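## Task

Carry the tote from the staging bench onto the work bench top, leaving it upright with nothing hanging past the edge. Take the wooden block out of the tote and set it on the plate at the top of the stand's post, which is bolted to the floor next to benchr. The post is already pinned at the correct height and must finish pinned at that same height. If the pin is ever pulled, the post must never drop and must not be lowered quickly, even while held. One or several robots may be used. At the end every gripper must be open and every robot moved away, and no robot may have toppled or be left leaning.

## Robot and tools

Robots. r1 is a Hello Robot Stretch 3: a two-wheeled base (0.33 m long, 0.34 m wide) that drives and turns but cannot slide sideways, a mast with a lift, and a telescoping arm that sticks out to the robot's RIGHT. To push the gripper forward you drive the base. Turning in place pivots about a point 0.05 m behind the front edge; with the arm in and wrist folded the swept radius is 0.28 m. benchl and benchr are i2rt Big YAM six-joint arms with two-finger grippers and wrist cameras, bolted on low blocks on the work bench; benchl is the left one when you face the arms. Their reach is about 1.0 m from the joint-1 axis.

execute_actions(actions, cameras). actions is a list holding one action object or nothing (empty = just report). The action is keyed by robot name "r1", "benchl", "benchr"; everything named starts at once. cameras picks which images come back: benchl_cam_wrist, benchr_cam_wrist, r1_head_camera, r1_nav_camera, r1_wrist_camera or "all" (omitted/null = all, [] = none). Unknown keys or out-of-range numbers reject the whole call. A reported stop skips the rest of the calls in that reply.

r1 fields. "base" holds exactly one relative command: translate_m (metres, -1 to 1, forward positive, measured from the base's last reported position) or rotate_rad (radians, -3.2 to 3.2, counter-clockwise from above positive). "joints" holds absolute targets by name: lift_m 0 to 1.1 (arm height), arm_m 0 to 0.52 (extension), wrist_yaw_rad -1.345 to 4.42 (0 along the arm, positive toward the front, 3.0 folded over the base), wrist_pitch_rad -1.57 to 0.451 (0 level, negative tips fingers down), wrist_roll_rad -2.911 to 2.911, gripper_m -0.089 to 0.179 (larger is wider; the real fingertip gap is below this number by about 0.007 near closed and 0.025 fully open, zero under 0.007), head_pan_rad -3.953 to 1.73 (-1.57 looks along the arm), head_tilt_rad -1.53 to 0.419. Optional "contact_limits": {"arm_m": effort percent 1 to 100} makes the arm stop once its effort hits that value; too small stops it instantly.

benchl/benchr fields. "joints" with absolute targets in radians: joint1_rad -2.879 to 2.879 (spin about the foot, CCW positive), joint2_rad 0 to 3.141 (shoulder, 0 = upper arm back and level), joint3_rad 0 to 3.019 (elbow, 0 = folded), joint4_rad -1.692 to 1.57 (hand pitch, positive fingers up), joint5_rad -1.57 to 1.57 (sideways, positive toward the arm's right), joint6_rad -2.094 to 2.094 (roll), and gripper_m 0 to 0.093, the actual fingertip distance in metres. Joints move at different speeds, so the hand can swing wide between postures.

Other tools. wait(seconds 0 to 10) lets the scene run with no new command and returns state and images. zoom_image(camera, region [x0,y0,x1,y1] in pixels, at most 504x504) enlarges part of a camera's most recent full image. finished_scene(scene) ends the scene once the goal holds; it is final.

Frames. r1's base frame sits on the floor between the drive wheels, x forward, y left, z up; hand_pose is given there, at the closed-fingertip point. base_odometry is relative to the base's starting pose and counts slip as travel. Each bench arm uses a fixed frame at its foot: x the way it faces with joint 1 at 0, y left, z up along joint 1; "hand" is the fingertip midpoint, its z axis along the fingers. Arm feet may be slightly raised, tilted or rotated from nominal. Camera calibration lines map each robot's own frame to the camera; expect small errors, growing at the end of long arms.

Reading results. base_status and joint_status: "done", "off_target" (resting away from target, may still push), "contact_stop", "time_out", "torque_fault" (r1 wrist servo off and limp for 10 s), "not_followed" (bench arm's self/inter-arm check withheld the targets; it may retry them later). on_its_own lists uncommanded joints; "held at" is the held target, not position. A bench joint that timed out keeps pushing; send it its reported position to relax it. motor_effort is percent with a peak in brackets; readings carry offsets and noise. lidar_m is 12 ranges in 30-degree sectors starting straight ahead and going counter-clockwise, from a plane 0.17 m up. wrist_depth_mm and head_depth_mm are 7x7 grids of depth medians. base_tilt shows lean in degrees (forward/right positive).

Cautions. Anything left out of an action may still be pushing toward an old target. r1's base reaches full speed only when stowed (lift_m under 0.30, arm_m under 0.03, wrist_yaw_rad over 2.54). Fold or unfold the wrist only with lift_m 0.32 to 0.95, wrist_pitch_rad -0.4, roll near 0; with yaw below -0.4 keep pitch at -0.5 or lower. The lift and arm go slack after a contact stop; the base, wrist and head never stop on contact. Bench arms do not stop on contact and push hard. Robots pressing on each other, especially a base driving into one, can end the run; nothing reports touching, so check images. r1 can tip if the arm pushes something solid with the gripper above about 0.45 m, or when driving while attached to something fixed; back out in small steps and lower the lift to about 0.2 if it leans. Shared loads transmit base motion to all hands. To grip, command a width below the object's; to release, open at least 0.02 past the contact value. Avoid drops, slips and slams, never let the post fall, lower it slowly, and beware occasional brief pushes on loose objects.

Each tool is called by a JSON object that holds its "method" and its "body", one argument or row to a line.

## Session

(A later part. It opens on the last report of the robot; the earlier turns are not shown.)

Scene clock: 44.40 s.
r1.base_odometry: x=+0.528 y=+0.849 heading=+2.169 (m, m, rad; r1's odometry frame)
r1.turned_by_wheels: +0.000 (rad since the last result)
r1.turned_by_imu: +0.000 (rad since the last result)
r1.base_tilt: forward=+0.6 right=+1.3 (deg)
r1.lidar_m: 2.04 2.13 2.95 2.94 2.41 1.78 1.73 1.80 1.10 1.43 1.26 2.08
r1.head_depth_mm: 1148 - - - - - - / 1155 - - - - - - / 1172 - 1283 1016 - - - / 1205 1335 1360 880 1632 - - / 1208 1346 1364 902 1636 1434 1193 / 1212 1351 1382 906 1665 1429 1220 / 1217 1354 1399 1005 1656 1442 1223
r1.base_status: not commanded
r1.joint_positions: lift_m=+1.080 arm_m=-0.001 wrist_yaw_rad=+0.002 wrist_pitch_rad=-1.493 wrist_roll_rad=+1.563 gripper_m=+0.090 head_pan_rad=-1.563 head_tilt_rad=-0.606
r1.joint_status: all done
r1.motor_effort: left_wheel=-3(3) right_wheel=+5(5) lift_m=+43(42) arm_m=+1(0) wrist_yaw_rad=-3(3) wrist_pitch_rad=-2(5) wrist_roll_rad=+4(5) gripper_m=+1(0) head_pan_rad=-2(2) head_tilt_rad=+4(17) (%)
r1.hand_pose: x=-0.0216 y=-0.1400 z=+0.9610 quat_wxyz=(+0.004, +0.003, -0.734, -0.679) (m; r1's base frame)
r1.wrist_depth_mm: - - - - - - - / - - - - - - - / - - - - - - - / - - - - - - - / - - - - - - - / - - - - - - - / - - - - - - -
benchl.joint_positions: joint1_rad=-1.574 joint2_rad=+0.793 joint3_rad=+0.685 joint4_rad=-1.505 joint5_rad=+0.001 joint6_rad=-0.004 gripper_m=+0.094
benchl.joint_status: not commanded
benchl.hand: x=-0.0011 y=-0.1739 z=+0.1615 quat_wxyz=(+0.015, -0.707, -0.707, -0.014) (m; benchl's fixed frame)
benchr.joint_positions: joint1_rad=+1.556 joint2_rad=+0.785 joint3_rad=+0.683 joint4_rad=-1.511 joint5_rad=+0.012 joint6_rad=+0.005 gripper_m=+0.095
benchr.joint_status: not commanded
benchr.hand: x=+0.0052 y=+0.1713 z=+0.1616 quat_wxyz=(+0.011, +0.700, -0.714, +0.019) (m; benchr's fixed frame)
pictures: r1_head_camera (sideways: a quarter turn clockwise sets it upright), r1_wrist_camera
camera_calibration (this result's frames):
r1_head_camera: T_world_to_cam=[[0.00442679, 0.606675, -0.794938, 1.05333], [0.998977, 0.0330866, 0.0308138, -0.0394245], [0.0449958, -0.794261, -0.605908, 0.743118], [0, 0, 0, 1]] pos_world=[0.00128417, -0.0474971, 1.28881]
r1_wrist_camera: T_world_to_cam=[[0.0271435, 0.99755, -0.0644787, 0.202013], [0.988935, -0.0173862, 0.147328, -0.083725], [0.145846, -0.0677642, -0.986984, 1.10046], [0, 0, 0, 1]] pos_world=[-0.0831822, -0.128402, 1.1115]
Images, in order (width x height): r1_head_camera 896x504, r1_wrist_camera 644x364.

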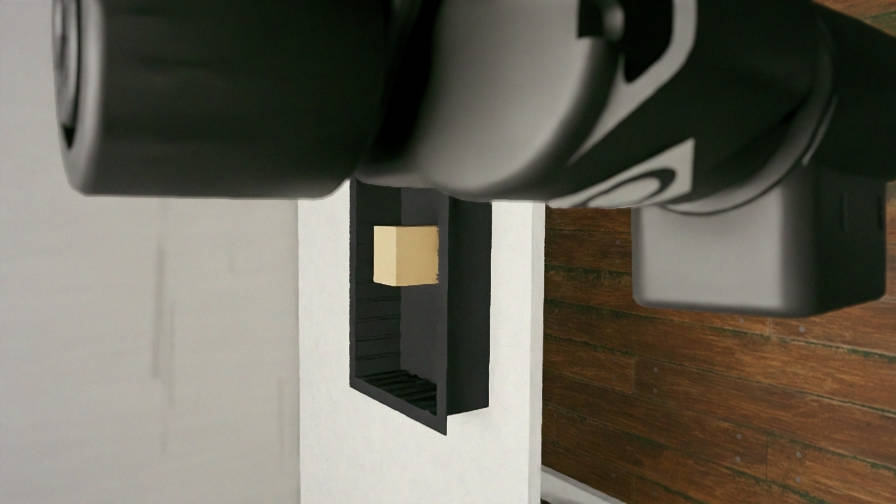

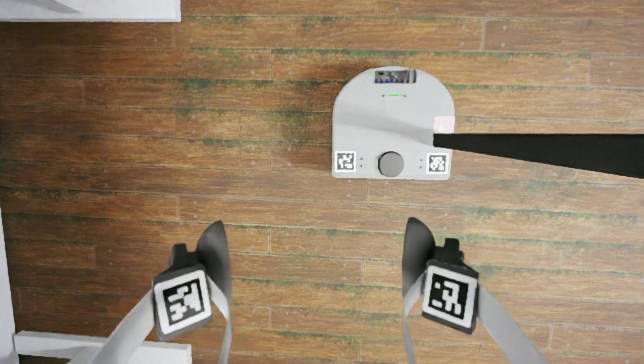

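{"method": "execute_actions", "body": {
  "actions": [
    {"r1":{"base":{"rotate_rad":-1.08}}}
  ],
  "cameras": []
}}

{"method": "execute_actions", "body": {
  "actions": [
    {"r1":{"base":{"translate_m":0.17}}}
  ],
  "cameras": []
}}

{"method": "execute_actions", "body": {
  "actions": [
    {"r1":{"base":{"rotate_rad":1.08}}}
  ],
  "cameras": []
}}

{"method": "execute_actions", "body": {
  "actions": [
    {"r1":{"joints":{"arm_m":0.40,"head_tilt_rad":-0.9}}}
  ],
  "cameras": ["r1_head_camera","r1_wrist_camera"]
}}

Scene clock: 48.90 s.
r1.base_odometry: x=+0.528 y=+0.849 heading=+1.089 (m, m, rad; r1's odometry frame)
r1.turned_by_wheels: -1.080 (rad since the last result)
r1.turned_by_imu: -1.090 (rad since the last result)
r1.base_tilt: forward=+0.6 right=+1.5 (deg)
r1.lidar_m: 1.25 2.00 2.04 2.10 2.84 2.95 2.51 1.81 1.73 1.79 1.10 1.43
r1.head_depth_mm: 1405 - - - - - - / 1482 - - - - - - / 1581 - 2064 2229 - - - / 1706 1891 2103 2192 1745 - - / 1805 2037 2277 2248 1753 1439 1192 / 1784 1901 2060 2112 1742 1448 1221 / 1592 1691 1797 1005 1759 1404 1224
r1.base_status: done
r1.joint_positions: lift_m=+1.080 arm_m=-0.001 wrist_yaw_rad=+0.002 wrist_pitch_rad=-1.493 wrist_roll_rad=+1.563 gripper_m=+0.090 head_pan_rad=-1.563 head_tilt_rad=-0.606
r1.joint_status: not commanded
r1.motor_effort: left_wheel=+4(7) right_wheel=-5(9) lift_m=+42(42) arm_m=+0(1) wrist_yaw_rad=-3(3) wrist_pitch_rad=-2(2) wrist_roll_rad=+4(4) gripper_m=+0(0) head_pan_rad=-2(1) head_tilt_rad=+4(4) (%)
r1.hand_pose: x=-0.0216 y=-0.1399 z=+0.9610 quat_wxyz=(+0.004, +0.003, -0.734, -0.679) (m; r1's base frame)
r1.wrist_depth_mm: - - - - - - - / - - - - - - - / - - - - - - - / - - - - - - - / - - - - - - - / - - - - - - - / - - - - - - -
benchl.joint_positions: joint1_rad=-1.574 joint2_rad=+0.793 joint3_rad=+0.685 joint4_rad=-1.505 joint5_rad=+0.001 joint6_rad=-0.004 gripper_m=+0.094
benchl.joint_status: not commanded
benchl.hand: x=-0.0011 y=-0.1739 z=+0.1615 quat_wxyz=(+0.015, -0.707, -0.707, -0.014) (m; benchl's fixed frame)
benchr.joint_positions: joint1_rad=+1.556 joint2_rad=+0.785 joint3_rad=+0.683 joint4_rad=-1.511 joint5_rad=+0.012 joint6_rad=+0.005 gripper_m=+0.095
benchr.joint_status: not commanded
benchr.hand: x=+0.0052 y=+0.1713 z=+0.1616 quat_wxyz=(+0.011, +0.700, -0.714, +0.019) (m; benchr's fixed frame)
pictures: none
No camera images: the call's "cameras" was empty. Leave "cameras" out to get every camera's image.

Scene clock: 52.70 s.
r1.base_odometry: x=+0.607 y=+1.000 heading=+1.089 (m, m, rad; r1's odometry frame)
r1.turned_by_wheels: +0.000 (rad since the last result)
r1.turned_by_imu: +0.001 (rad since the last result)
r1.base_tilt: forward=+0.6 right=+1.4 (deg)
r1.lidar_m: 1.08 1.80 1.96 2.02 2.73 3.07 2.62 1.89 1.81 1.86 1.00 1.28
r1.head_depth_mm: 1485 - - - - - - / 1563 - - - - - - / 1654 - 2153 2261 - - - / 1784 1992 2267 2213 1745 - - / 1785 1966 2127 1991 1742 1440 1190 / 1590 1708 1841 997 1622 1396 1222 / 1423 1511 1644 1005 808 1408 1231
r1.base_status: done
r1.joint_positions: lift_m=+1.080 arm_m=-0.001 wrist_yaw_rad=+0.002 wrist_pitch_rad=-1.493 wrist_roll_rad=+1.563 gripper_m=+0.090 head_pan_rad=-1.563 head_tilt_rad=-0.606
r1.joint_status: not commanded
r1.motor_effort: left_wheel=+3(8) right_wheel=-4(6) lift_m=+42(42) arm_m=-1(1) wrist_yaw_rad=-3(3) wrist_pitch_rad=-2(2) wrist_roll_rad=+4(4) gripper_m=+0(0) head_pan_rad=-2(2) head_tilt_rad=+3(4) (%)
r1.hand_pose: x=-0.0216 y=-0.1399 z=+0.9610 quat_wxyz=(+0.004, +0.003, -0.734, -0.679) (m; r1's base frame)
r1.wrist_depth_mm: - - - - - - - / - - - - - - - / - - - - - - - / - - - - - - - / - - - - - - - / - - - - - - - / - - - - - - -
benchl.joint_positions: joint1_rad=-1.574 joint2_rad=+0.793 joint3_rad=+0.685 joint4_rad=-1.505 joint5_rad=+0.001 joint6_rad=-0.004 gripper_m=+0.094
benchl.joint_status: not commanded
benchl.hand: x=-0.0011 y=-0.1739 z=+0.1615 quat_wxyz=(+0.015, -0.707, -0.707, -0.014) (m; benchl's fixed frame)
benchr.joint_positions: joint1_rad=+1.556 joint2_rad=+0.785 joint3_rad=+0.683 joint4_rad=-1.511 joint5_rad=+0.012 joint6_rad=+0.005 gripper_m=+0.095
benchr.joint_status: not commanded
benchr.hand: x=+0.0052 y=+0.1713 z=+0.1616 quat_wxyz=(+0.011, +0.700, -0.714, +0.019) (m; benchr's fixed frame)
pictures: none
No camera images: the call's "cameras" was empty. Leave "cameras" out to get every camera's image.

Scene clock: 55.40 s.
r1.base_odometry: x=+0.607 y=+1.000 heading=+2.169 (m, m, rad; r1's odometry frame)
r1.turned_by_wheels: +1.080 (rad since the last result)
r1.turned_by_imu: +1.090 (rad since the last result)
r1.base_tilt: forward=+0.7 right=+1.2 (deg)
r1.lidar_m: 1.96 2.04 2.83 3.15 2.52 1.87 1.81 1.80 1.00 1.29 1.08 1.86
r1.head_depth_mm: 1026 - - - - - - / 1032 - - - - - - / 1047 - 1264 923 - - - / 1069 1184 1283 946 750 - - / 1082 1203 1293 941 754 1441 1196 / 1085 1206 1301 995 756 1436 1220 / 1090 1208 1320 1004 781 1445 1227
r1.base_status: done
r1.joint_positions: lift_m=+1.080 arm_m=-0.001 wrist_yaw_rad=+0.002 wrist_pitch_rad=-1.493 wrist_roll_rad=+1.563 gripper_m=+0.090 head_pan_rad=-1.563 head_tilt_rad=-0.606
r1.joint_status: not commanded
r1.motor_effort: left_wheel=-4(8) right_wheel=+5(10) lift_m=+42(42) arm_m=+1(1) wrist_yaw_rad=-2(3) wrist_pitch_rad=-2(2) wrist_roll_rad=+4(4) gripper_m=+0(0) head_pan_rad=-2(2) head_tilt_rad=+4(4) (%)
r1.hand_pose: x=-0.0216 y=-0.1399 z=+0.9610 quat_wxyz=(+0.004, +0.003, -0.734, -0.679) (m; r1's base frame)
r1.wrist_depth_mm: - - - - - - - / 427 - - - - - - / 438 - - - - - - / 438 - - - - - - / 452 - - - - - - / 463 - - - - - - / 473 - - - - - -
benchl.joint_positions: joint1_rad=-1.574 joint2_rad=+0.793 joint3_rad=+0.685 joint4_rad=-1.505 joint5_rad=+0.001 joint6_rad=-0.004 gripper_m=+0.094
benchl.joint_status: not commanded
benchl.hand: x=-0.0011 y=-0.1739 z=+0.1615 quat_wxyz=(+0.015, -0.707, -0.707, -0.014) (m; benchl's fixed frame)
benchr.joint_positions: joint1_rad=+1.556 joint2_rad=+0.785 joint3_rad=+0.683 joint4_rad=-1.511 joint5_rad=+0.012 joint6_rad=+0.005 gripper_m=+0.095
benchr.joint_status: not commanded
benchr.hand: x=+0.0052 y=+0.1713 z=+0.1616 quat_wxyz=(+0.011, +0.700, -0.714, +0.019) (m; benchr's fixed frame)
pictures: none
No camera images: the call's "cameras" was empty. Leave "cameras" out to get every camera's image.

Scene clock: 59.53 s.
r1.base_odometry: x=+0.607 y=+1.000 heading=+2.169 (m, m, rad; r1's odometry frame)
r1.turned_by_wheels: +0.000 (rad since the last result)
r1.turned_by_imu: +0.000 (rad since the last result)
r1.base_tilt: forward=+0.7 right=+1.6 (deg)
r1.lidar_m: 1.96 2.04 2.83 3.19 2.51 1.87 1.81 1.79 1.00 1.28 1.08 1.86
r1.head_depth_mm: 1129 1014 783 1505 1400 1224 1096 / 1156 899 767 1524 1391 1230 1121 / 1172 1027 749 1509 1394 1244 1127 / 1164 1034 759 1523 1403 1241 1123 / 1157 1045 788 1530 1431 1241 1117 / 1160 1058 800 1537 1429 1253 1122 / 1167 1060 865 1508 1437 1257 1132
r1.base_status: not commanded
r1.joint_positions: lift_m=+1.080 arm_m=+0.400 wrist_yaw_rad=+0.000 wrist_pitch_rad=-1.494 wrist_roll_rad=+1.565 gripper_m=+0.090 head_pan_rad=-1.563 head_tilt_rad=-0.889
r1.joint_status: all done
r1.motor_effort: left_wheel=-3(3) right_wheel=+5(5) lift_m=+42(42) arm_m=+3(4) wrist_yaw_rad=-1(3) wrist_pitch_rad=-2(2) wrist_roll_rad=+3(4) gripper_m=+0(0) head_pan_rad=-2(2) head_tilt_rad=-7(35) (%)
r1.hand_pose: x=-0.0215 y=-0.5401 z=+0.9610 quat_wxyz=(+0.003, +0.002, -0.734, -0.680) (m; r1's base frame)
r1.wrist_depth_mm: 323 353 341 376 - - - / 343 401 391 385 - - - / 349 412 401 394 - - - / 350 400 337 403 - - - / 366 433 417 421 - - - / 383 440 435 422 - - - / 392 422 438 426 - - -
benchl.joint_positions: joint1_rad=-1.574 joint2_rad=+0.793 joint3_rad=+0.685 joint4_rad=-1.505 joint5_rad=+0.001 joint6_rad=-0.004 gripper_m=+0.094
benchl.joint_status: not commanded
benchl.hand: x=-0.0011 y=-0.1739 z=+0.1615 quat_wxyz=(+0.015, -0.707, -0.707, -0.014) (m; benchl's fixed frame)
benchr.joint_positions: joint1_rad=+1.556 joint2_rad=+0.785 joint3_rad=+0.683 joint4_rad=-1.511 joint5_rad=+0.012 joint6_rad=+0.005 gripper_m=+0.095
benchr.joint_status: not commanded
benchr.hand: x=+0.0052 y=+0.1713 z=+0.1616 quat_wxyz=(+0.011, +0.700, -0.714, +0.019) (m; benchr's fixed frame)
pictures: r1_head_camera (sideways: a quarter turn clockwise sets it upright), r1_wrist_camera
camera_calibration (this result's frames):
r1_head_camera: T_world_to_cam=[[0.00302258, 0.804357, -0.594138, 0.791666], [0.999057, 0.0233037, 0.0366316, -0.0469866], [0.0433105, -0.593689, -0.803528, 1.00015], [0, 0, 0, 1]] pos_world=[0.00123256, -0.0419116, 1.27573]
r1_wrist_camera: T_world_to_cam=[[0.0307685, 0.997508, -0.0634834, 0.600225], [0.988845, -0.0211177, 0.147443, -0.0928181], [0.145735, -0.0673119, -0.987031, 1.07364], [0, 0, 0, 1]] pos_world=[-0.0831524, -0.528421, 1.11151]
Images, in order (width x height): r1_head_camera 896x504, r1_wrist_camera 644x364.

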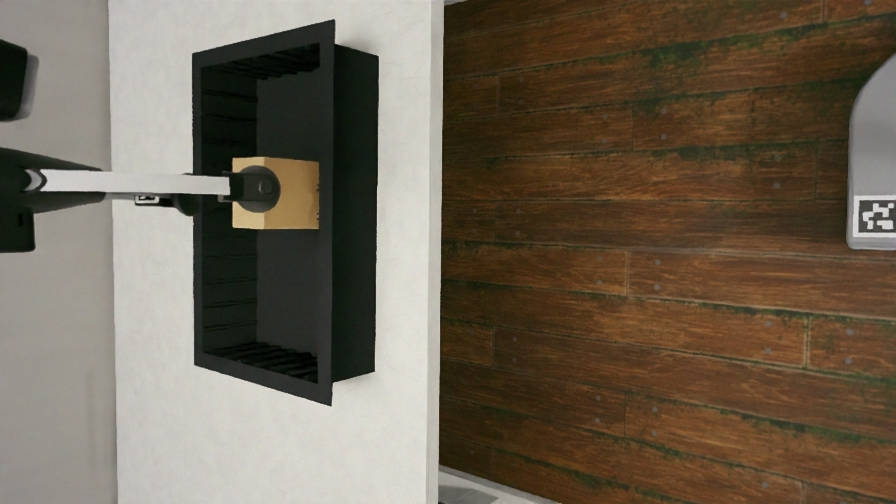

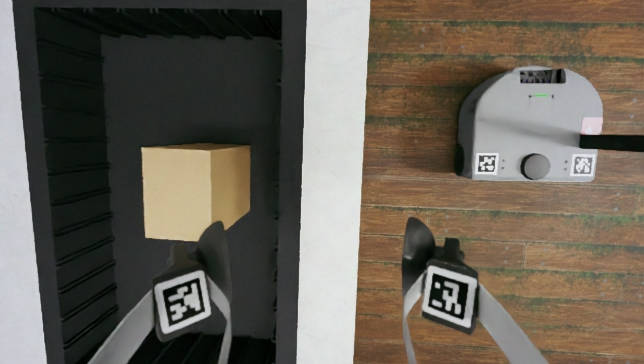

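{"method": "execute_actions", "body": {
  "actions": [
    {"r1":{"joints":{"arm_m":0.445,"gripper_m":0.07,"lift_m":0.94}}}
  ],
  "cameras": ["r1_head_camera","r1_wrist_camera"]
}}

Scene clock: 65.40 s.
r1.base_odometry: x=+0.607 y=+1.000 heading=+2.169 (m, m, rad; r1's odometry frame)
r1.turned_by_wheels: +0.000 (rad since the last result)
r1.turned_by_imu: -0.001 (rad since the last result)
r1.base_tilt: forward=+0.6 right=+1.3 (deg)
r1.lidar_m: 1.95 2.04 2.83 3.07 2.52 1.87 1.81 1.79 1.00 1.28 1.09 1.86
r1.head_depth_mm: 1151 1011 784 1498 1383 1228 1091 / 1165 875 767 1523 1395 1231 1118 / - 883 750 1509 1405 1229 1134 / 1145 918 762 1527 1406 1253 1126 / 1159 1041 793 1534 1411 1247 1107 / 1161 1055 803 1540 1420 1255 1122 / 1168 1062 862 1521 1425 1263 1125
r1.base_status: not commanded
r1.joint_positions: lift_m=+0.961 arm_m=+0.445 wrist_yaw_rad=+0.002 wrist_pitch_rad=-1.500 wrist_roll_rad=+1.566 gripper_m=+0.070 head_pan_rad=-1.564 head_tilt_rad=-0.891
r1.joint_status: lift_m contact_stop (moved -0.119 of -0.140); the others done
r1.on_its_own: lift_m is slack since a contact_stop, until your next command for it (your +0.940 is given up)
r1.motor_effort: left_wheel=+0(11) right_wheel=+0(5) lift_m=+32(36) arm_m=+3(3) wrist_yaw_rad=-2(6) wrist_pitch_rad=+0(3) wrist_roll_rad=+2(5) gripper_m=-1(85) head_pan_rad=-1(2) head_tilt_rad=-6(7) (%)
r1.hand_pose: x=-0.0216 y=-0.5835 z=+0.8419 quat_wxyz=(+0.003, +0.002, -0.731, -0.682) (m; r1's base frame)
r1.wrist_depth_mm: 272 270 263 259 261 917 945 / 278 279 271 266 268 979 - / 282 284 278 272 273 977 - / 281 163 204 278 280 - - / 294 165 235 284 - - - / 301 170 299 295 - - - / 300 316 305 301 - - -
benchl.joint_positions: joint1_rad=-1.574 joint2_rad=+0.793 joint3_rad=+0.685 joint4_rad=-1.505 joint5_rad=+0.001 joint6_rad=-0.004 gripper_m=+0.094
benchl.joint_status: not commanded
benchl.hand: x=-0.0011 y=-0.1739 z=+0.1615 quat_wxyz=(+0.015, -0.707, -0.707, -0.014) (m; benchl's fixed frame)
benchr.joint_positions: joint1_rad=+1.556 joint2_rad=+0.785 joint3_rad=+0.683 joint4_rad=-1.511 joint5_rad=+0.012 joint6_rad=+0.005 gripper_m=+0.095
benchr.joint_status: not commanded
benchr.hand: x=+0.0052 y=+0.1713 z=+0.1616 quat_wxyz=(+0.011, +0.700, -0.714, +0.019) (m; benchr's fixed frame)
pictures: r1_head_camera (sideways: a quarter turn clockwise sets it upright), r1_wrist_camera
camera_calibration (this result's frames):
r1_head_camera: T_world_to_cam=[[0.0034269, 0.805177, -0.593025, 0.790213], [0.999069, 0.0227435, 0.0366532, -0.0470147], [0.0429997, -0.592599, -0.804349, 1.00122], [0, 0, 0, 1]] pos_world=[0.00121093, -0.0418729, 1.27567]
r1_wrist_camera: T_world_to_cam=[[0.0306673, 0.997879, -0.0574212, 0.631106], [0.988834, -0.0219074, 0.147402, -0.0765996], [0.145831, -0.0613004, -0.987408, 0.957041], [0, 0, 0, 1]] pos_world=[-0.0831764, -0.572778, 0.99252]
Images, in order (width x height): r1_head_camera 896x504, r1_wrist_camera 644x364.

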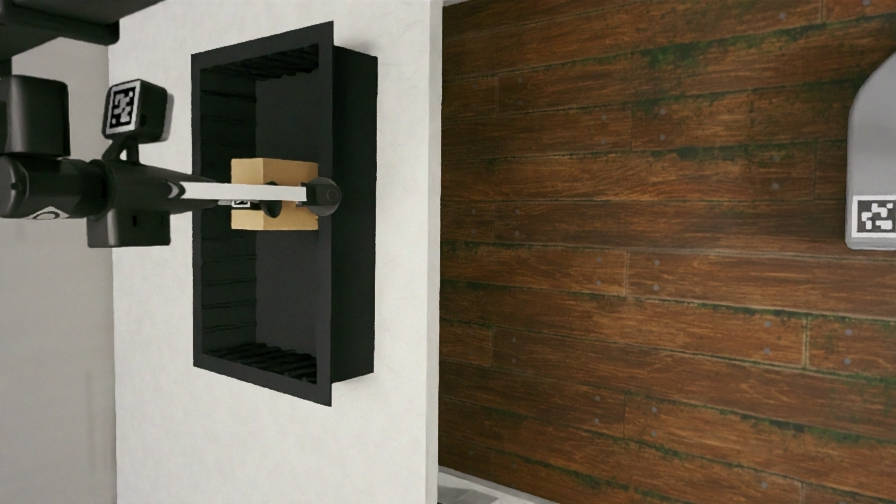

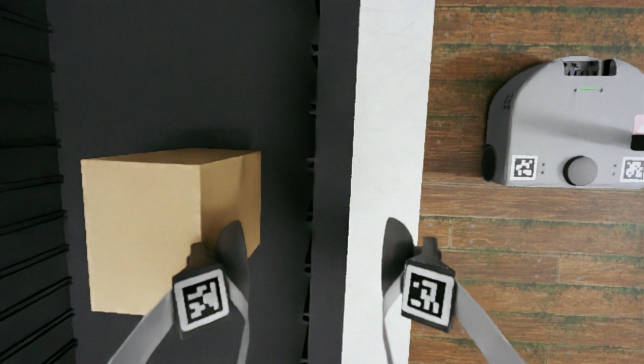

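{"method": "execute_actions", "body": {
  "actions": [
    {"r1":{"joints":{"arm_m":0.432,"gripper_m":0.055,"lift_m":0.975}}}
  ],
  "cameras": ["r1_wrist_camera"]
}}

{"method": "execute_actions", "body": {
  "actions": [
    {"r1":{"joints":{"lift_m":0.93}}}
  ],
  "cameras": ["r1_head_camera","r1_wrist_camera"]
}}

Scene clock: 67.90 s.
r1.base_odometry: x=+0.607 y=+1.000 heading=+2.169 (m, m, rad; r1's odometry frame)
r1.turned_by_wheels: +0.000 (rad since the last result)
r1.turned_by_imu: +0.000 (rad since the last result)
r1.base_tilt: forward=+0.6 right=+1.3 (deg)
r1.lidar_m: 1.95 2.05 2.84 3.10 2.52 1.87 1.81 1.79 1.00 1.29 1.09 1.86
r1.head_depth_mm: 1150 1008 789 1509 1394 1220 1095 / 1157 879 768 1502 1400 1230 1117 / - 883 753 1506 1394 1231 1130 / 1130 908 757 1524 1407 1235 1125 / 1160 1042 789 1529 1405 1247 1116 / 1163 1049 803 1533 1421 1255 1116 / 1166 1058 865 1528 1423 1254 1127
r1.base_status: not commanded
r1.joint_positions: lift_m=+0.975 arm_m=+0.432 wrist_yaw_rad=+0.002 wrist_pitch_rad=-1.496 wrist_roll_rad=+1.566 gripper_m=+0.055 head_pan_rad=-1.564 head_tilt_rad=-0.891
r1.joint_status: all done
r1.motor_effort: left_wheel=-1(2) right_wheel=+2(3) lift_m=+43(44) arm_m=-3(5) wrist_yaw_rad=-2(2) wrist_pitch_rad=-1(2) wrist_roll_rad=+2(2) gripper_m=+0(70) head_pan_rad=-2(1) head_tilt_rad=-6(6) (%)
r1.hand_pose: x=-0.0216 y=-0.5720 z=+0.8560 quat_wxyz=(+0.003, +0.002, -0.733, -0.680) (m; r1's base frame)
r1.wrist_depth_mm: 286 282 278 271 272 940 973 / 292 291 283 277 962 979 955 / 300 296 294 289 - - - / 294 175 239 291 994 - 991 / 297 181 218 296 - - - / 316 185 306 305 - - - / 315 330 323 316 - - -
benchl.joint_positions: joint1_rad=-1.574 joint2_rad=+0.793 joint3_rad=+0.685 joint4_rad=-1.505 joint5_rad=+0.001 joint6_rad=-0.004 gripper_m=+0.094
benchl.joint_status: not commanded
benchl.hand: x=-0.0011 y=-0.1739 z=+0.1615 quat_wxyz=(+0.015, -0.707, -0.707, -0.014) (m; benchl's fixed frame)
benchr.joint_positions: joint1_rad=+1.556 joint2_rad=+0.785 joint3_rad=+0.683 joint4_rad=-1.511 joint5_rad=+0.012 joint6_rad=+0.005 gripper_m=+0.095
benchr.joint_status: not commanded
benchr.hand: x=+0.0052 y=+0.1713 z=+0.1616 quat_wxyz=(+0.011, +0.700, -0.714, +0.019) (m; benchr's fixed frame)
pictures: r1_wrist_camera
camera_calibration (this result's frames):
r1_wrist_camera: T_world_to_cam=[[0.0306677, 0.99765, -0.0612717, 0.623644], [0.988833, -0.0213383, 0.147492, -0.078174], [0.145838, -0.0651107, -0.987164, 0.969231], [0, 0, 0, 1]] pos_world=[-0.0831757, -0.560739, 1.00653]
Images, in order (width x height): r1_wrist_camera 644x364.

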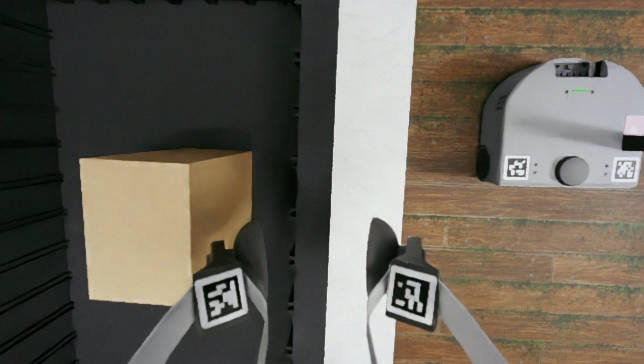

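Scene clock: 69.13 s.
r1.base_odometry: x=+0.607 y=+1.000 heading=+2.169 (m, m, rad; r1's odometry frame)
r1.turned_by_wheels: +0.000 (rad since the last result)
r1.turned_by_imu: +0.000 (rad since the last result)
r1.base_tilt: forward=+0.7 right=+1.3 (deg)
r1.lidar_m: 1.95 2.04 2.83 3.06 2.53 1.87 1.81 1.79 1.00 1.28 1.08 1.86
r1.head_depth_mm: - 933 780 1496 1392 1226 1097 / - 899 768 1510 1385 1229 1120 / - 860 748 1511 1391 1234 1142 / 1145 917 758 1513 1399 1239 1131 / 1153 1043 787 1531 1417 1245 1123 / 1169 1048 801 1544 1418 1258 1118 / 1163 1058 862 1524 1426 1256 1125
r1.base_status: not commanded
r1.joint_positions: lift_m=+0.930 arm_m=+0.432 wrist_yaw_rad=+0.002 wrist_pitch_rad=-1.496 wrist_roll_rad=+1.566 gripper_m=+0.055 head_pan_rad=-1.564 head_tilt_rad=-0.891
r1.joint_status: all done
r1.motor_effort: left_wheel=-1(1) right_wheel=+2(2) lift_m=+21(36) arm_m=-4(4) wrist_yaw_rad=-2(2) wrist_pitch_rad=-1(1) wrist_roll_rad=+2(2) gripper_m=-1(0) head_pan_rad=-2(1) head_tilt_rad=-6(6) (%)
r1.hand_pose: x=-0.0216 y=-0.5720 z=+0.8118 quat_wxyz=(+0.003, +0.002, -0.733, -0.680) (m; r1's base frame)
r1.wrist_depth_mm: 243 237 234 149 233 901 877 / 248 245 239 232 236 926 - / 255 250 244 238 243 977 - / 131 138 238 246 246 981 973 / 134 134 217 251 - - - / 137 138 260 168 - - - / 141 140 272 174 - - -
benchl.joint_positions: joint1_rad=-1.574 joint2_rad=+0.793 joint3_rad=+0.685 joint4_rad=-1.505 joint5_rad=+0.001 joint6_rad=-0.004 gripper_m=+0.094
benchl.joint_status: not commanded
benchl.hand: x=-0.0011 y=-0.1739 z=+0.1615 quat_wxyz=(+0.015, -0.707, -0.707, -0.014) (m; benchl's fixed frame)
benchr.joint_positions: joint1_rad=+1.556 joint2_rad=+0.785 joint3_rad=+0.683 joint4_rad=-1.511 joint5_rad=+0.012 joint6_rad=+0.005 gripper_m=+0.095
benchr.joint_status: not commanded
benchr.hand: x=+0.0052 y=+0.1713 z=+0.1616 quat_wxyz=(+0.011, +0.700, -0.714, +0.019) (m; benchr's fixed frame)
pictures: r1_head_camera (sideways: a quarter turn clockwise sets it upright), r1_wrist_camera
camera_calibration (this result's frames):
r1_head_camera: T_world_to_cam=[[0.00342681, 0.805177, -0.593025, 0.790214], [0.999069, 0.0227436, 0.0366532, -0.0470147], [0.0429998, -0.592599, -0.804349, 1.00122], [0, 0, 0, 1]] pos_world=[0.00121093, -0.0418729, 1.27567]
r1_wrist_camera: T_world_to_cam=[[0.0306674, 0.99765, -0.0612715, 0.620933], [0.988833, -0.021338, 0.147492, -0.0716516], [0.145838, -0.0651105, -0.987164, 0.925578], [0, 0, 0, 1]] pos_world=[-0.0831757, -0.560738, 0.962311]
Images, in order (width x height): r1_head_camera 896x504, r1_wrist_camera 644x364.

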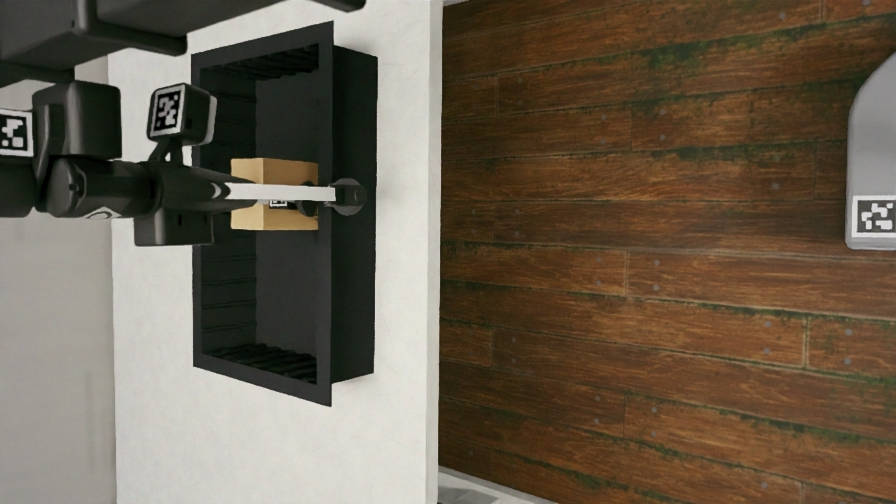

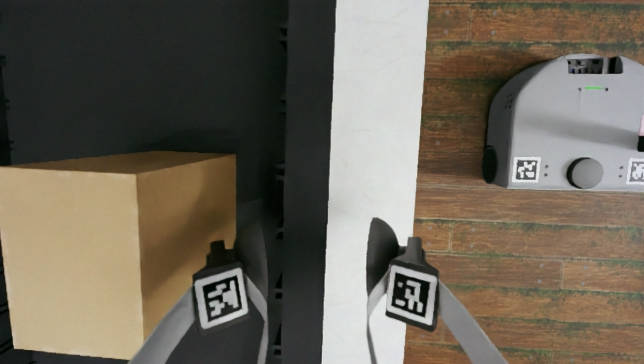

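{"method": "execute_actions", "body": {
  "actions": [
    {"r1":{"joints":{"lift_m":0.89}}}
  ],
  "cameras": ["r1_head_camera","r1_wrist_camera"]
}}

Scene clock: 70.77 s.
r1.base_odometry: x=+0.607 y=+1.000 heading=+2.169 (m, m, rad; r1's odometry frame)
r1.turned_by_wheels: +0.000 (rad since the last result)
r1.turned_by_imu: +0.000 (rad since the last result)
r1.base_tilt: forward=+0.7 right=+1.3 (deg)
r1.lidar_m: 1.96 2.04 2.84 3.09 2.52 1.86 1.81 1.79 1.00 1.28 1.08 1.86
r1.head_depth_mm: 1089 - 762 1552 1387 1227 1099 / - 900 768 1497 1385 1230 1115 / - - 737 1517 1403 1234 1123 / 1153 1065 757 1514 1416 1245 1124 / 1151 1039 787 1526 1409 1246 1117 / 1153 1050 802 1541 1414 1247 1122 / 1162 1057 855 1528 1440 1262 1126
r1.base_status: not commanded
r1.joint_positions: lift_m=+0.890 arm_m=+0.432 wrist_yaw_rad=+0.002 wrist_pitch_rad=-1.496 wrist_roll_rad=+1.566 gripper_m=+0.055 head_pan_rad=-1.564 head_tilt_rad=-0.891
r1.joint_status: all done
r1.motor_effort: left_wheel=-2(1) right_wheel=+2(2) lift_m=+21(20) arm_m=-3(3) wrist_yaw_rad=-3(2) wrist_pitch_rad=-1(1) wrist_roll_rad=+2(2) gripper_m=-1(0) head_pan_rad=-1(2) head_tilt_rad=-6(6) (%)
r1.hand_pose: x=-0.0216 y=-0.5720 z=+0.7718 quat_wxyz=(+0.003, +0.002, -0.733, -0.680) (m; r1's base frame)
r1.wrist_depth_mm: 203 198 195 111 191 843 851 / 206 204 199 113 197 891 - / 212 209 204 116 201 913 - / 127 139 208 119 207 966 - / 101 131 196 122 942 961 954 / 102 133 125 215 - 988 954 / 103 125 226 221 223 - 987
benchl.joint_positions: joint1_rad=-1.574 joint2_rad=+0.793 joint3_rad=+0.685 joint4_rad=-1.505 joint5_rad=+0.001 joint6_rad=-0.004 gripper_m=+0.094
benchl.joint_status: not commanded
benchl.hand: x=-0.0011 y=-0.1739 z=+0.1615 quat_wxyz=(+0.015, -0.707, -0.707, -0.014) (m; benchl's fixed frame)
benchr.joint_positions: joint1_rad=+1.556 joint2_rad=+0.785 joint3_rad=+0.683 joint4_rad=-1.511 joint5_rad=+0.012 joint6_rad=+0.005 gripper_m=+0.095
benchr.joint_status: not commanded
benchr.hand: x=+0.0052 y=+0.1713 z=+0.1616 quat_wxyz=(+0.011, +0.700, -0.714, +0.019) (m; benchr's fixed frame)
pictures: r1_head_camera (sideways: a quarter turn clockwise sets it upright), r1_wrist_camera
camera_calibration (this result's frames):
r1_head_camera: T_world_to_cam=[[0.003427, 0.805177, -0.593025, 0.790214], [0.999069, 0.0227434, 0.0366532, -0.0470147], [0.0429997, -0.592599, -0.804349, 1.00122], [0, 0, 0, 1]] pos_world=[0.00121092, -0.0418729, 1.27567]
r1_wrist_camera: T_world_to_cam=[[0.0306678, 0.99765, -0.0612715, 0.618481], [0.988833, -0.0213384, 0.147492, -0.0657516], [0.145838, -0.0651105, -0.987164, 0.886088], [0, 0, 0, 1]] pos_world=[-0.0831757, -0.560737, 0.922307]
Images, in order (width x height): r1_head_camera 896x504, r1_wrist_camera 644x364.

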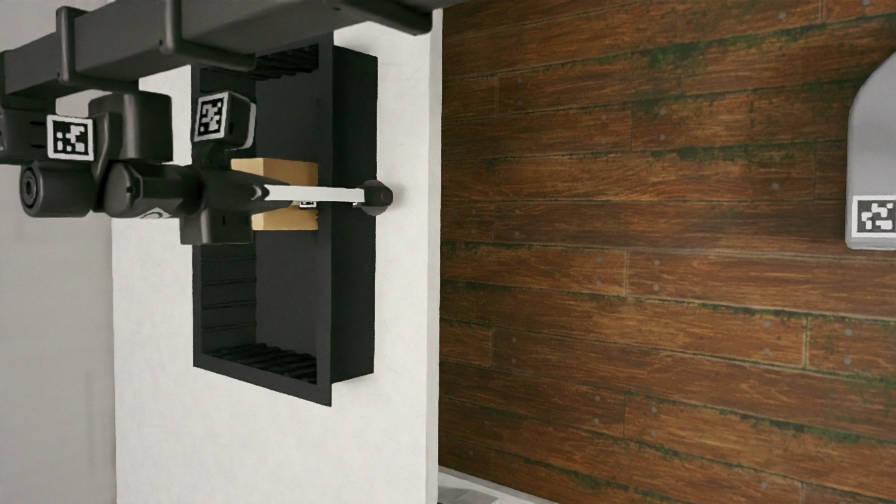

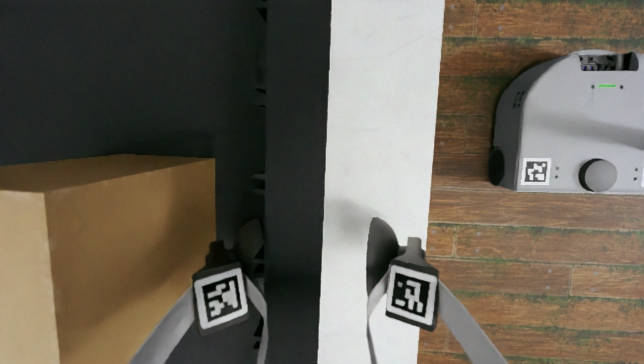

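{"method": "execute_actions", "body": {
  "actions": [
    {"r1":{"joints":{"gripper_m":-0.04,"arm_m":0.445}}}
  ],
  "cameras": ["r1_head_camera","r1_wrist_camera"]
}}

{"method": "execute_actions", "body": {
  "actions": [
    {"r1":{"joints":{"lift_m":0.95}}}
  ],
  "cameras": ["r1_head_camera","r1_wrist_camera"]
}}

Scene clock: 75.50 s.
r1.base_odometry: x=+0.607 y=+1.000 heading=+2.169 (m, m, rad; r1's odometry frame)
r1.turned_by_wheels: +0.000 (rad since the last result)
r1.turned_by_imu: +0.000 (rad since the last result)
r1.base_tilt: forward=+0.7 right=+1.5 (deg)
r1.lidar_m: 1.95 2.04 2.83 3.06 2.52 1.87 1.81 1.80 1.00 1.28 1.08 1.86
r1.head_depth_mm: 1084 - 762 1532 1391 1226 1101 / - 910 773 1505 1389 1225 1122 / - - 752 1518 1396 1232 1133 / 1146 921 766 1515 1414 1239 1128 / 1152 923 790 1520 1416 1244 1110 / 1160 1055 813 1548 1412 1256 1118 / 1171 1061 864 1522 1425 1258 1117
r1.base_status: not commanded
r1.joint_positions: lift_m=+0.890 arm_m=+0.445 wrist_yaw_rad=+0.002 wrist_pitch_rad=-1.497 wrist_roll_rad=+1.566 gripper_m=-0.039 head_pan_rad=-1.564 head_tilt_rad=-0.891
r1.joint_status: all done
r1.motor_effort: left_wheel=-1(1) right_wheel=+2(2) lift_m=+23(23) arm_m=+5(5) wrist_yaw_rad=-2(3) wrist_pitch_rad=-1(2) wrist_roll_rad=+2(2) gripper_m=-30(99) head_pan_rad=-1(1) head_tilt_rad=-6(6) (%)
r1.hand_pose: x=-0.0216 y=-0.5841 z=+0.7717 quat_wxyz=(+0.003, +0.002, -0.732, -0.681) (m; r1's base frame)
r1.wrist_depth_mm: 201 198 195 110 190 901 863 / 206 204 201 112 196 887 - / 210 205 203 115 200 910 - / 124 131 206 118 207 940 - / 91 117 197 120 210 964 934 / 93 119 177 123 213 957 959 / 95 120 227 128 221 986 971
benchl.joint_positions: joint1_rad=-1.574 joint2_rad=+0.793 joint3_rad=+0.685 joint4_rad=-1.505 joint5_rad=+0.001 joint6_rad=-0.004 gripper_m=+0.094
benchl.joint_status: not commanded
benchl.hand: x=-0.0011 y=-0.1739 z=+0.1615 quat_wxyz=(+0.015, -0.707, -0.707, -0.014) (m; benchl's fixed frame)
benchr.joint_positions: joint1_rad=+1.556 joint2_rad=+0.785 joint3_rad=+0.683 joint4_rad=-1.511 joint5_rad=+0.012 joint6_rad=+0.005 gripper_m=+0.095
benchr.joint_status: not commanded
benchr.hand: x=+0.0052 y=+0.1713 z=+0.1616 quat_wxyz=(+0.011, +0.700, -0.714, +0.019) (m; benchr's fixed frame)
pictures: r1_head_camera (sideways: a quarter turn clockwise sets it upright), r1_wrist_camera
camera_calibration (this result's frames):
r1_head_camera: T_world_to_cam=[[0.0034269, 0.805177, -0.593025, 0.790213], [0.999069, 0.0227435, 0.0366532, -0.0470147], [0.0429997, -0.592599, -0.804349, 1.00122], [0, 0, 0, 1]] pos_world=[0.00121093, -0.0418729, 1.27567]
r1_wrist_camera: T_world_to_cam=[[0.0306686, 0.997729, -0.0599615, 0.629542], [0.988833, -0.021533, 0.147462, -0.0660908], [0.145836, -0.0638144, -0.987249, 0.886076], [0, 0, 0, 1]] pos_world=[-0.0831759, -0.572991, 0.922271]
Images, in order (width x height): r1_head_camera 896x504, r1_wrist_camera 644x364.

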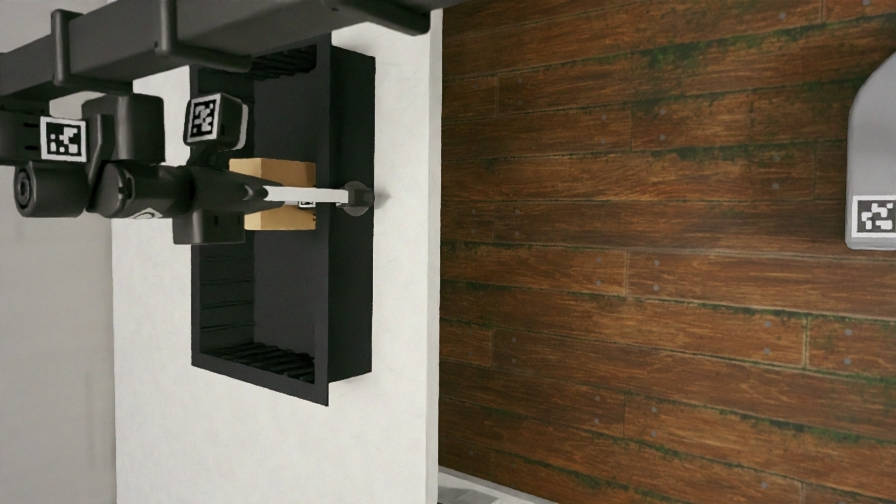

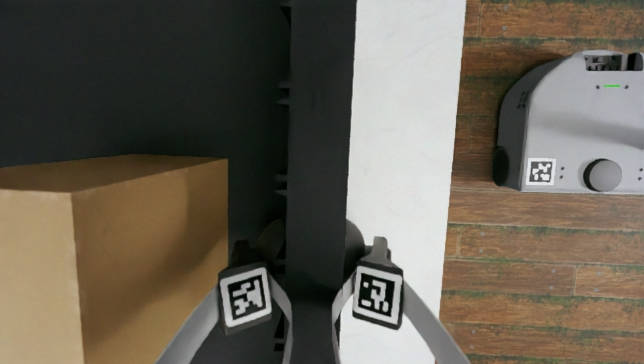

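Scene clock: 76.87 s.
r1.base_odometry: x=+0.607 y=+1.000 heading=+2.169 (m, m, rad; r1's odometry frame)
r1.turned_by_wheels: +0.000 (rad since the last result)
r1.turned_by_imu: +0.000 (rad since the last result)
r1.base_tilt: forward=+0.7 right=+1.3 (deg)
r1.lidar_m: 1.95 2.04 2.83 3.09 2.52 1.87 1.81 1.79 1.00 1.28 1.09 1.85
r1.head_depth_mm: - 980 770 1495 1380 1233 1094 / 1180 877 708 1510 1388 1227 1117 / - 860 718 1510 1392 1240 1131 / 1148 908 729 1523 1402 1247 1121 / 1149 1037 739 1543 1413 1245 1108 / 1158 1051 811 1549 1418 1251 1116 / 1169 1051 862 1516 1428 1253 1126
r1.base_status: not commanded
r1.joint_positions: lift_m=+0.950 arm_m=+0.445 wrist_yaw_rad=+0.002 wrist_pitch_rad=-1.480 wrist_roll_rad=+1.566 gripper_m=-0.035 head_pan_rad=-1.564 head_tilt_rad=-0.891
r1.joint_status: all done
r1.motor_effort: left_wheel=-2(2) right_wheel=+1(2) lift_m=+45(48) arm_m=+3(5) wrist_yaw_rad=-2(3) wrist_pitch_rad=-6(7) wrist_roll_rad=+2(2) gripper_m=-27(30) head_pan_rad=-2(2) head_tilt_rad=-6(6) (%)
r1.hand_pose: x=-0.0215 y=-0.5887 z=+0.8308 quat_wxyz=(+0.003, +0.002, -0.738, -0.675) (m; r1's base frame)
r1.wrist_depth_mm: 252 242 221 112 246 943 881 / 258 246 224 115 252 946 - / 259 250 227 117 258 956 - / 112 127 180 122 266 992 987 / 113 126 176 122 269 - 979 / 117 130 170 125 - - - / 121 131 247 132 284 - -
benchl.joint_positions: joint1_rad=-1.574 joint2_rad=+0.793 joint3_rad=+0.685 joint4_rad=-1.505 joint5_rad=+0.001 joint6_rad=-0.004 gripper_m=+0.094
benchl.joint_status: not commanded
benchl.hand: x=-0.0011 y=-0.1739 z=+0.1615 quat_wxyz=(+0.015, -0.707, -0.707, -0.014) (m; benchl's fixed frame)
benchr.joint_positions: joint1_rad=+1.556 joint2_rad=+0.785 joint3_rad=+0.683 joint4_rad=-1.511 joint5_rad=+0.012 joint6_rad=+0.005 gripper_m=+0.095
benchr.joint_status: not commanded
benchr.hand: x=+0.0052 y=+0.1713 z=+0.1616 quat_wxyz=(+0.011, +0.700, -0.714, +0.019) (m; benchr's fixed frame)
pictures: r1_head_camera (sideways: a quarter turn clockwise sets it upright), r1_wrist_camera
camera_calibration (this result's frames):
r1_head_camera: T_world_to_cam=[[0.0034269, 0.805177, -0.593025, 0.790214], [0.999069, 0.0227435, 0.0366532, -0.0470147], [0.0429997, -0.592599, -0.804349, 1.00122], [0, 0, 0, 1]] pos_world=[0.00121093, -0.0418729, 1.27567]
r1_wrist_camera: T_world_to_cam=[[0.0306585, 0.996523, -0.0774722, 0.651535], [0.988829, -0.0189277, 0.147849, -0.0737056], [0.145869, -0.0811396, -0.985971, 0.932892], [0, 0, 0, 1]] pos_world=[-0.0831726, -0.574971, 0.981178]
Images, in order (width x height): r1_head_camera 896x504, r1_wrist_camera 644x364.

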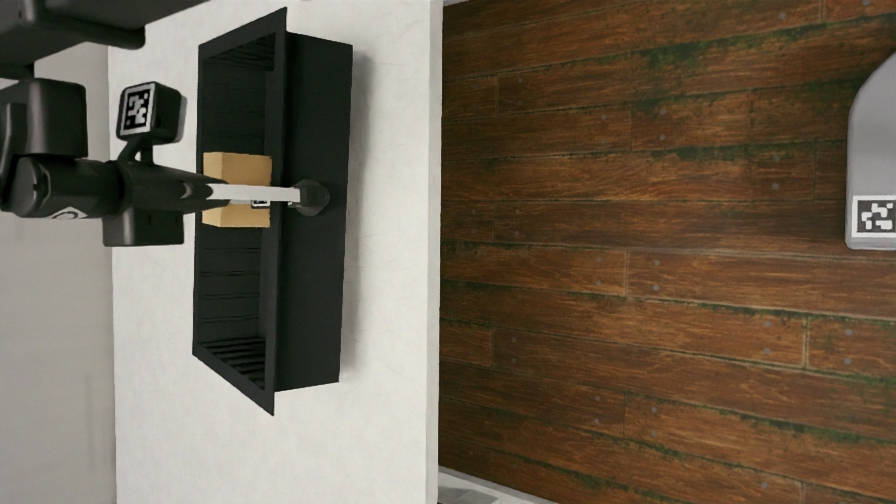

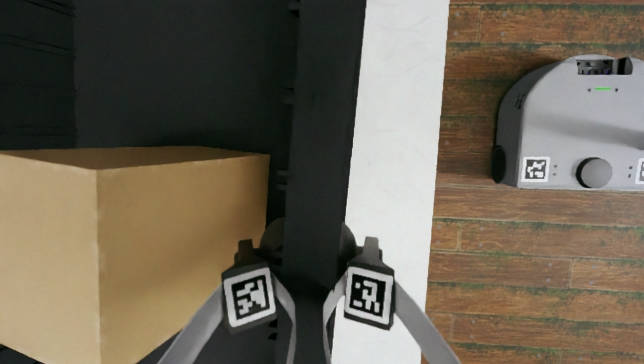

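{"method": "execute_actions", "body": {
  "actions": [
    {"r1":{"joints":{"lift_m":1.02,"gripper_m":-0.07}}}
  ],
  "cameras": ["r1_head_camera","r1_wrist_camera"]
}}

Scene clock: 80.80 s.
r1.base_odometry: x=+0.607 y=+1.000 heading=+2.169 (m, m, rad; r1's odometry frame)
r1.turned_by_wheels: +0.000 (rad since the last result)
r1.turned_by_imu: +0.000 (rad since the last result)
r1.base_tilt: forward=+0.7 right=+1.5 (deg)
r1.lidar_m: 1.96 2.05 2.84 3.06 2.53 1.87 1.81 1.79 1.00 1.28 1.08 1.86
r1.head_depth_mm: 1128 1008 766 1496 1388 1221 1100 / 1151 1010 642 1500 1397 1232 1120 / - 1024 777 1510 1387 1230 1131 / 1175 1037 785 1515 1402 1237 1131 / 1152 1039 788 1527 1415 1241 1114 / 1163 1050 815 1530 1423 1253 1121 / 1164 1058 859 1507 1420 1264 1122
r1.base_status: not commanded
r1.joint_positions: lift_m=+1.019 arm_m=+0.445 wrist_yaw_rad=+0.001 wrist_pitch_rad=-1.526 wrist_roll_rad=+1.568 gripper_m=-0.054 head_pan_rad=-1.564 head_tilt_rad=-0.891
r1.joint_status: gripper_m off_target (ended at -0.054, target -0.070); the others done
r1.on_its_own: gripper_m is held at -0.056, not at your -0.070, by its stall guard, which is still easing
r1.motor_effort: left_wheel=+0(2) right_wheel=+1(3) lift_m=+48(50) arm_m=+1(3) wrist_yaw_rad=-1(2) wrist_pitch_rad=+8(11) wrist_roll_rad=+1(2) gripper_m=-30(99) head_pan_rad=-2(1) head_tilt_rad=-6(6) (%)
r1.hand_pose: x=-0.0215 y=-0.5769 z=+0.9011 quat_wxyz=(+0.002, +0.001, -0.722, -0.691) (m; r1's base frame)
r1.wrist_depth_mm: 248 291 254 119 - - - / 253 293 257 124 - - - / 257 288 257 126 - - - / 260 232 249 128 - - - / 274 236 254 128 - - - / 283 320 297 132 - - - / 286 327 283 140 - - -
benchl.joint_positions: joint1_rad=-1.574 joint2_rad=+0.793 joint3_rad=+0.685 joint4_rad=-1.505 joint5_rad=+0.001 joint6_rad=-0.004 gripper_m=+0.094
benchl.joint_status: not commanded
benchl.hand: x=-0.0011 y=-0.1739 z=+0.1615 quat_wxyz=(+0.015, -0.707, -0.707, -0.014) (m; benchl's fixed frame)
benchr.joint_positions: joint1_rad=+1.556 joint2_rad=+0.785 joint3_rad=+0.683 joint4_rad=-1.511 joint5_rad=+0.012 joint6_rad=+0.005 gripper_m=+0.095
benchr.joint_status: not commanded
benchr.hand: x=+0.0052 y=+0.1713 z=+0.1616 quat_wxyz=(+0.011, +0.700, -0.714, +0.019) (m; benchr's fixed frame)
pictures: r1_head_camera (sideways: a quarter turn clockwise sets it upright), r1_wrist_camera
camera_calibration (this result's frames):
r1_head_camera: T_world_to_cam=[[0.00342615, 0.805295, -0.592865, 0.790005], [0.999069, 0.0227361, 0.0366563, -0.0470187], [0.0429985, -0.592439, -0.804467, 1.00137], [0, 0, 0, 1]] pos_world=[0.00121088, -0.0418677, 1.27566]
r1_wrist_camera: T_world_to_cam=[[0.0336061, 0.998949, -0.0311605, 0.604943], [0.988751, -0.0286839, 0.146797, -0.088543], [0.145749, -0.0357432, -0.988676, 1.03172], [0, 0, 0, 1]] pos_world=[-0.0831549, -0.56997, 1.05189]
Images, in order (width x height): r1_head_camera 896x504, r1_wrist_camera 644x364.

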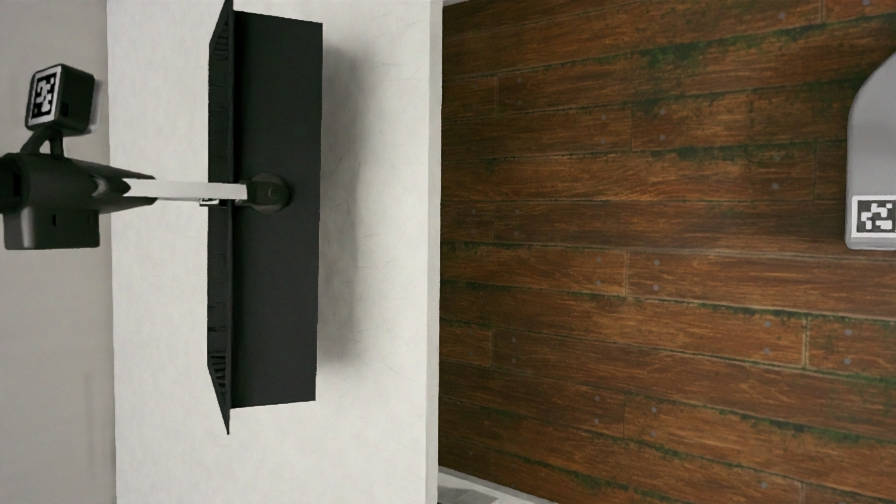

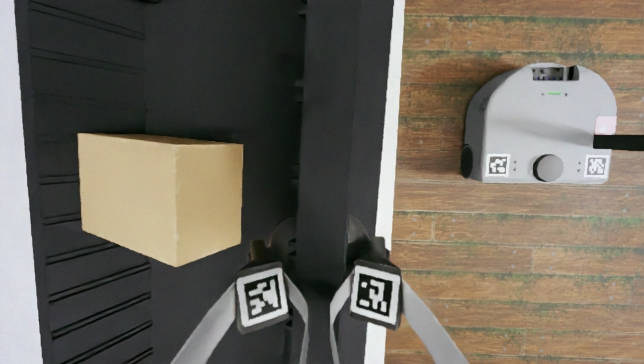

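{"method": "execute_actions", "body": {
  "actions": [
    {"r1":{"joints":{"lift_m":0.98,"wrist_pitch_rad":-1.05,"arm_m":0.36}}}
  ],
  "cameras": ["r1_head_camera","r1_wrist_camera"]
}}

Scene clock: 84.20 s.
r1.base_odometry: x=+0.607 y=+1.000 heading=+2.169 (m, m, rad; r1's odometry frame)
r1.turned_by_wheels: +0.000 (rad since the last result)
r1.turned_by_imu: +0.000 (rad since the last result)
r1.base_tilt: forward=+0.6 right=+1.3 (deg)
r1.lidar_m: 1.95 2.04 2.83 3.08 2.52 1.87 1.81 1.79 1.00 1.29 1.08 1.85
r1.head_depth_mm: 1156 1006 786 1511 1379 1228 1107 / - 851 680 1502 1395 1233 1116 / - 806 732 1513 1398 1234 1131 / 1142 852 693 1520 1404 1239 1124 / 1158 859 699 1524 1417 1251 1114 / 1163 1019 812 1540 1423 1254 1122 / 1160 1064 862 1531 1426 1262 1120
r1.base_status: not commanded
r1.joint_positions: lift_m=+0.980 arm_m=+0.360 wrist_yaw_rad=+0.001 wrist_pitch_rad=-1.124 wrist_roll_rad=+1.568 gripper_m=-0.038 head_pan_rad=-1.564 head_tilt_rad=-0.891
r1.joint_status: wrist_pitch_rad off_target (ended at -1.124, target -1.050); the others done
r1.on_its_own: gripper_m is held at -0.039, not at your -0.070, by its stall guard, which is still easing
r1.motor_effort: left_wheel=-1(1) right_wheel=+1(1) lift_m=+28(41) arm_m=-3(4) wrist_yaw_rad=-1(1) wrist_pitch_rad=+22(27) wrist_roll_rad=+2(1) gripper_m=-16(33) head_pan_rad=-2(2) head_tilt_rad=-6(6) (%)
r1.hand_pose: x=-0.0215 y=-0.5939 z=+0.8772 quat_wxyz=(+0.002, +0.001, -0.846, -0.533) (m; r1's base frame)
r1.wrist_depth_mm: 479 292 291 127 192 258 791 / 505 300 300 129 268 262 799 / 523 293 284 131 274 871 841 / 559 288 243 160 282 898 843 / 568 300 248 132 291 918 861 / 605 326 356 134 299 943 883 / 631 343 325 144 310 960 897
benchl.joint_positions: joint1_rad=-1.574 joint2_rad=+0.793 joint3_rad=+0.685 joint4_rad=-1.505 joint5_rad=+0.001 joint6_rad=-0.004 gripper_m=+0.094
benchl.joint_status: not commanded
benchl.hand: x=-0.0011 y=-0.1739 z=+0.1615 quat_wxyz=(+0.015, -0.707, -0.707, -0.014) (m; benchl's fixed frame)
benchr.joint_positions: joint1_rad=+1.556 joint2_rad=+0.785 joint3_rad=+0.683 joint4_rad=-1.511 joint5_rad=+0.012 joint6_rad=+0.005 gripper_m=+0.095
benchr.joint_status: not commanded
benchr.hand: x=+0.0052 y=+0.1713 z=+0.1616 quat_wxyz=(+0.011, +0.700, -0.714, +0.019) (m; benchr's fixed frame)
pictures: r1_head_camera (sideways: a quarter turn clockwise sets it upright), r1_wrist_camera
camera_calibration (this result's frames):
r1_head_camera: T_world_to_cam=[[0.00342606, 0.805295, -0.592865, 0.790005], [0.999069, 0.0227362, 0.0366563, -0.0470187], [0.0429986, -0.592439, -0.804467, 1.00137], [0, 0, 0, 1]] pos_world=[0.00121089, -0.0418677, 1.27566]
r1_wrist_camera: T_world_to_cam=[[0.0333426, 0.907104, -0.419583, 0.90736], [0.988717, 0.0314065, 0.146468, -0.0496217], [0.146039, -0.419733, -0.895822, 0.69802], [0, 0, 0, 1]] pos_world=[-0.0831302, -0.52853, 1.01328]
Images, in order (width x height): r1_head_camera 896x504, r1_wrist_camera 644x364.

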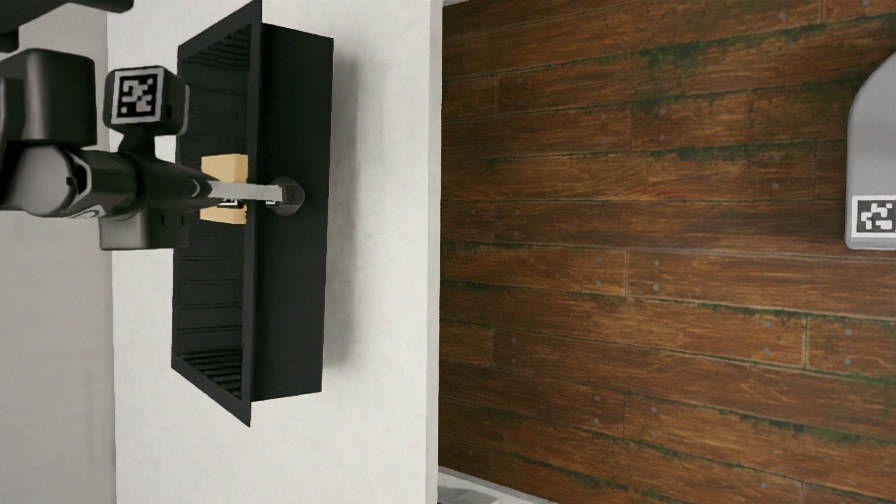

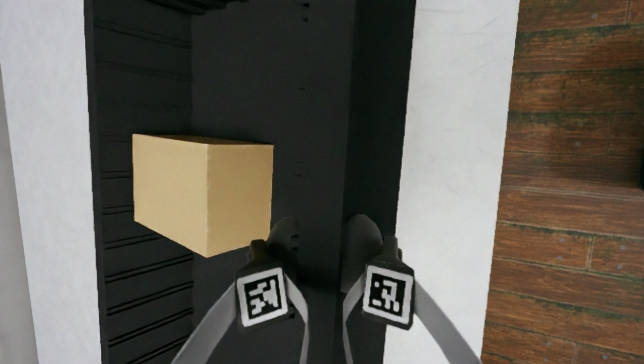

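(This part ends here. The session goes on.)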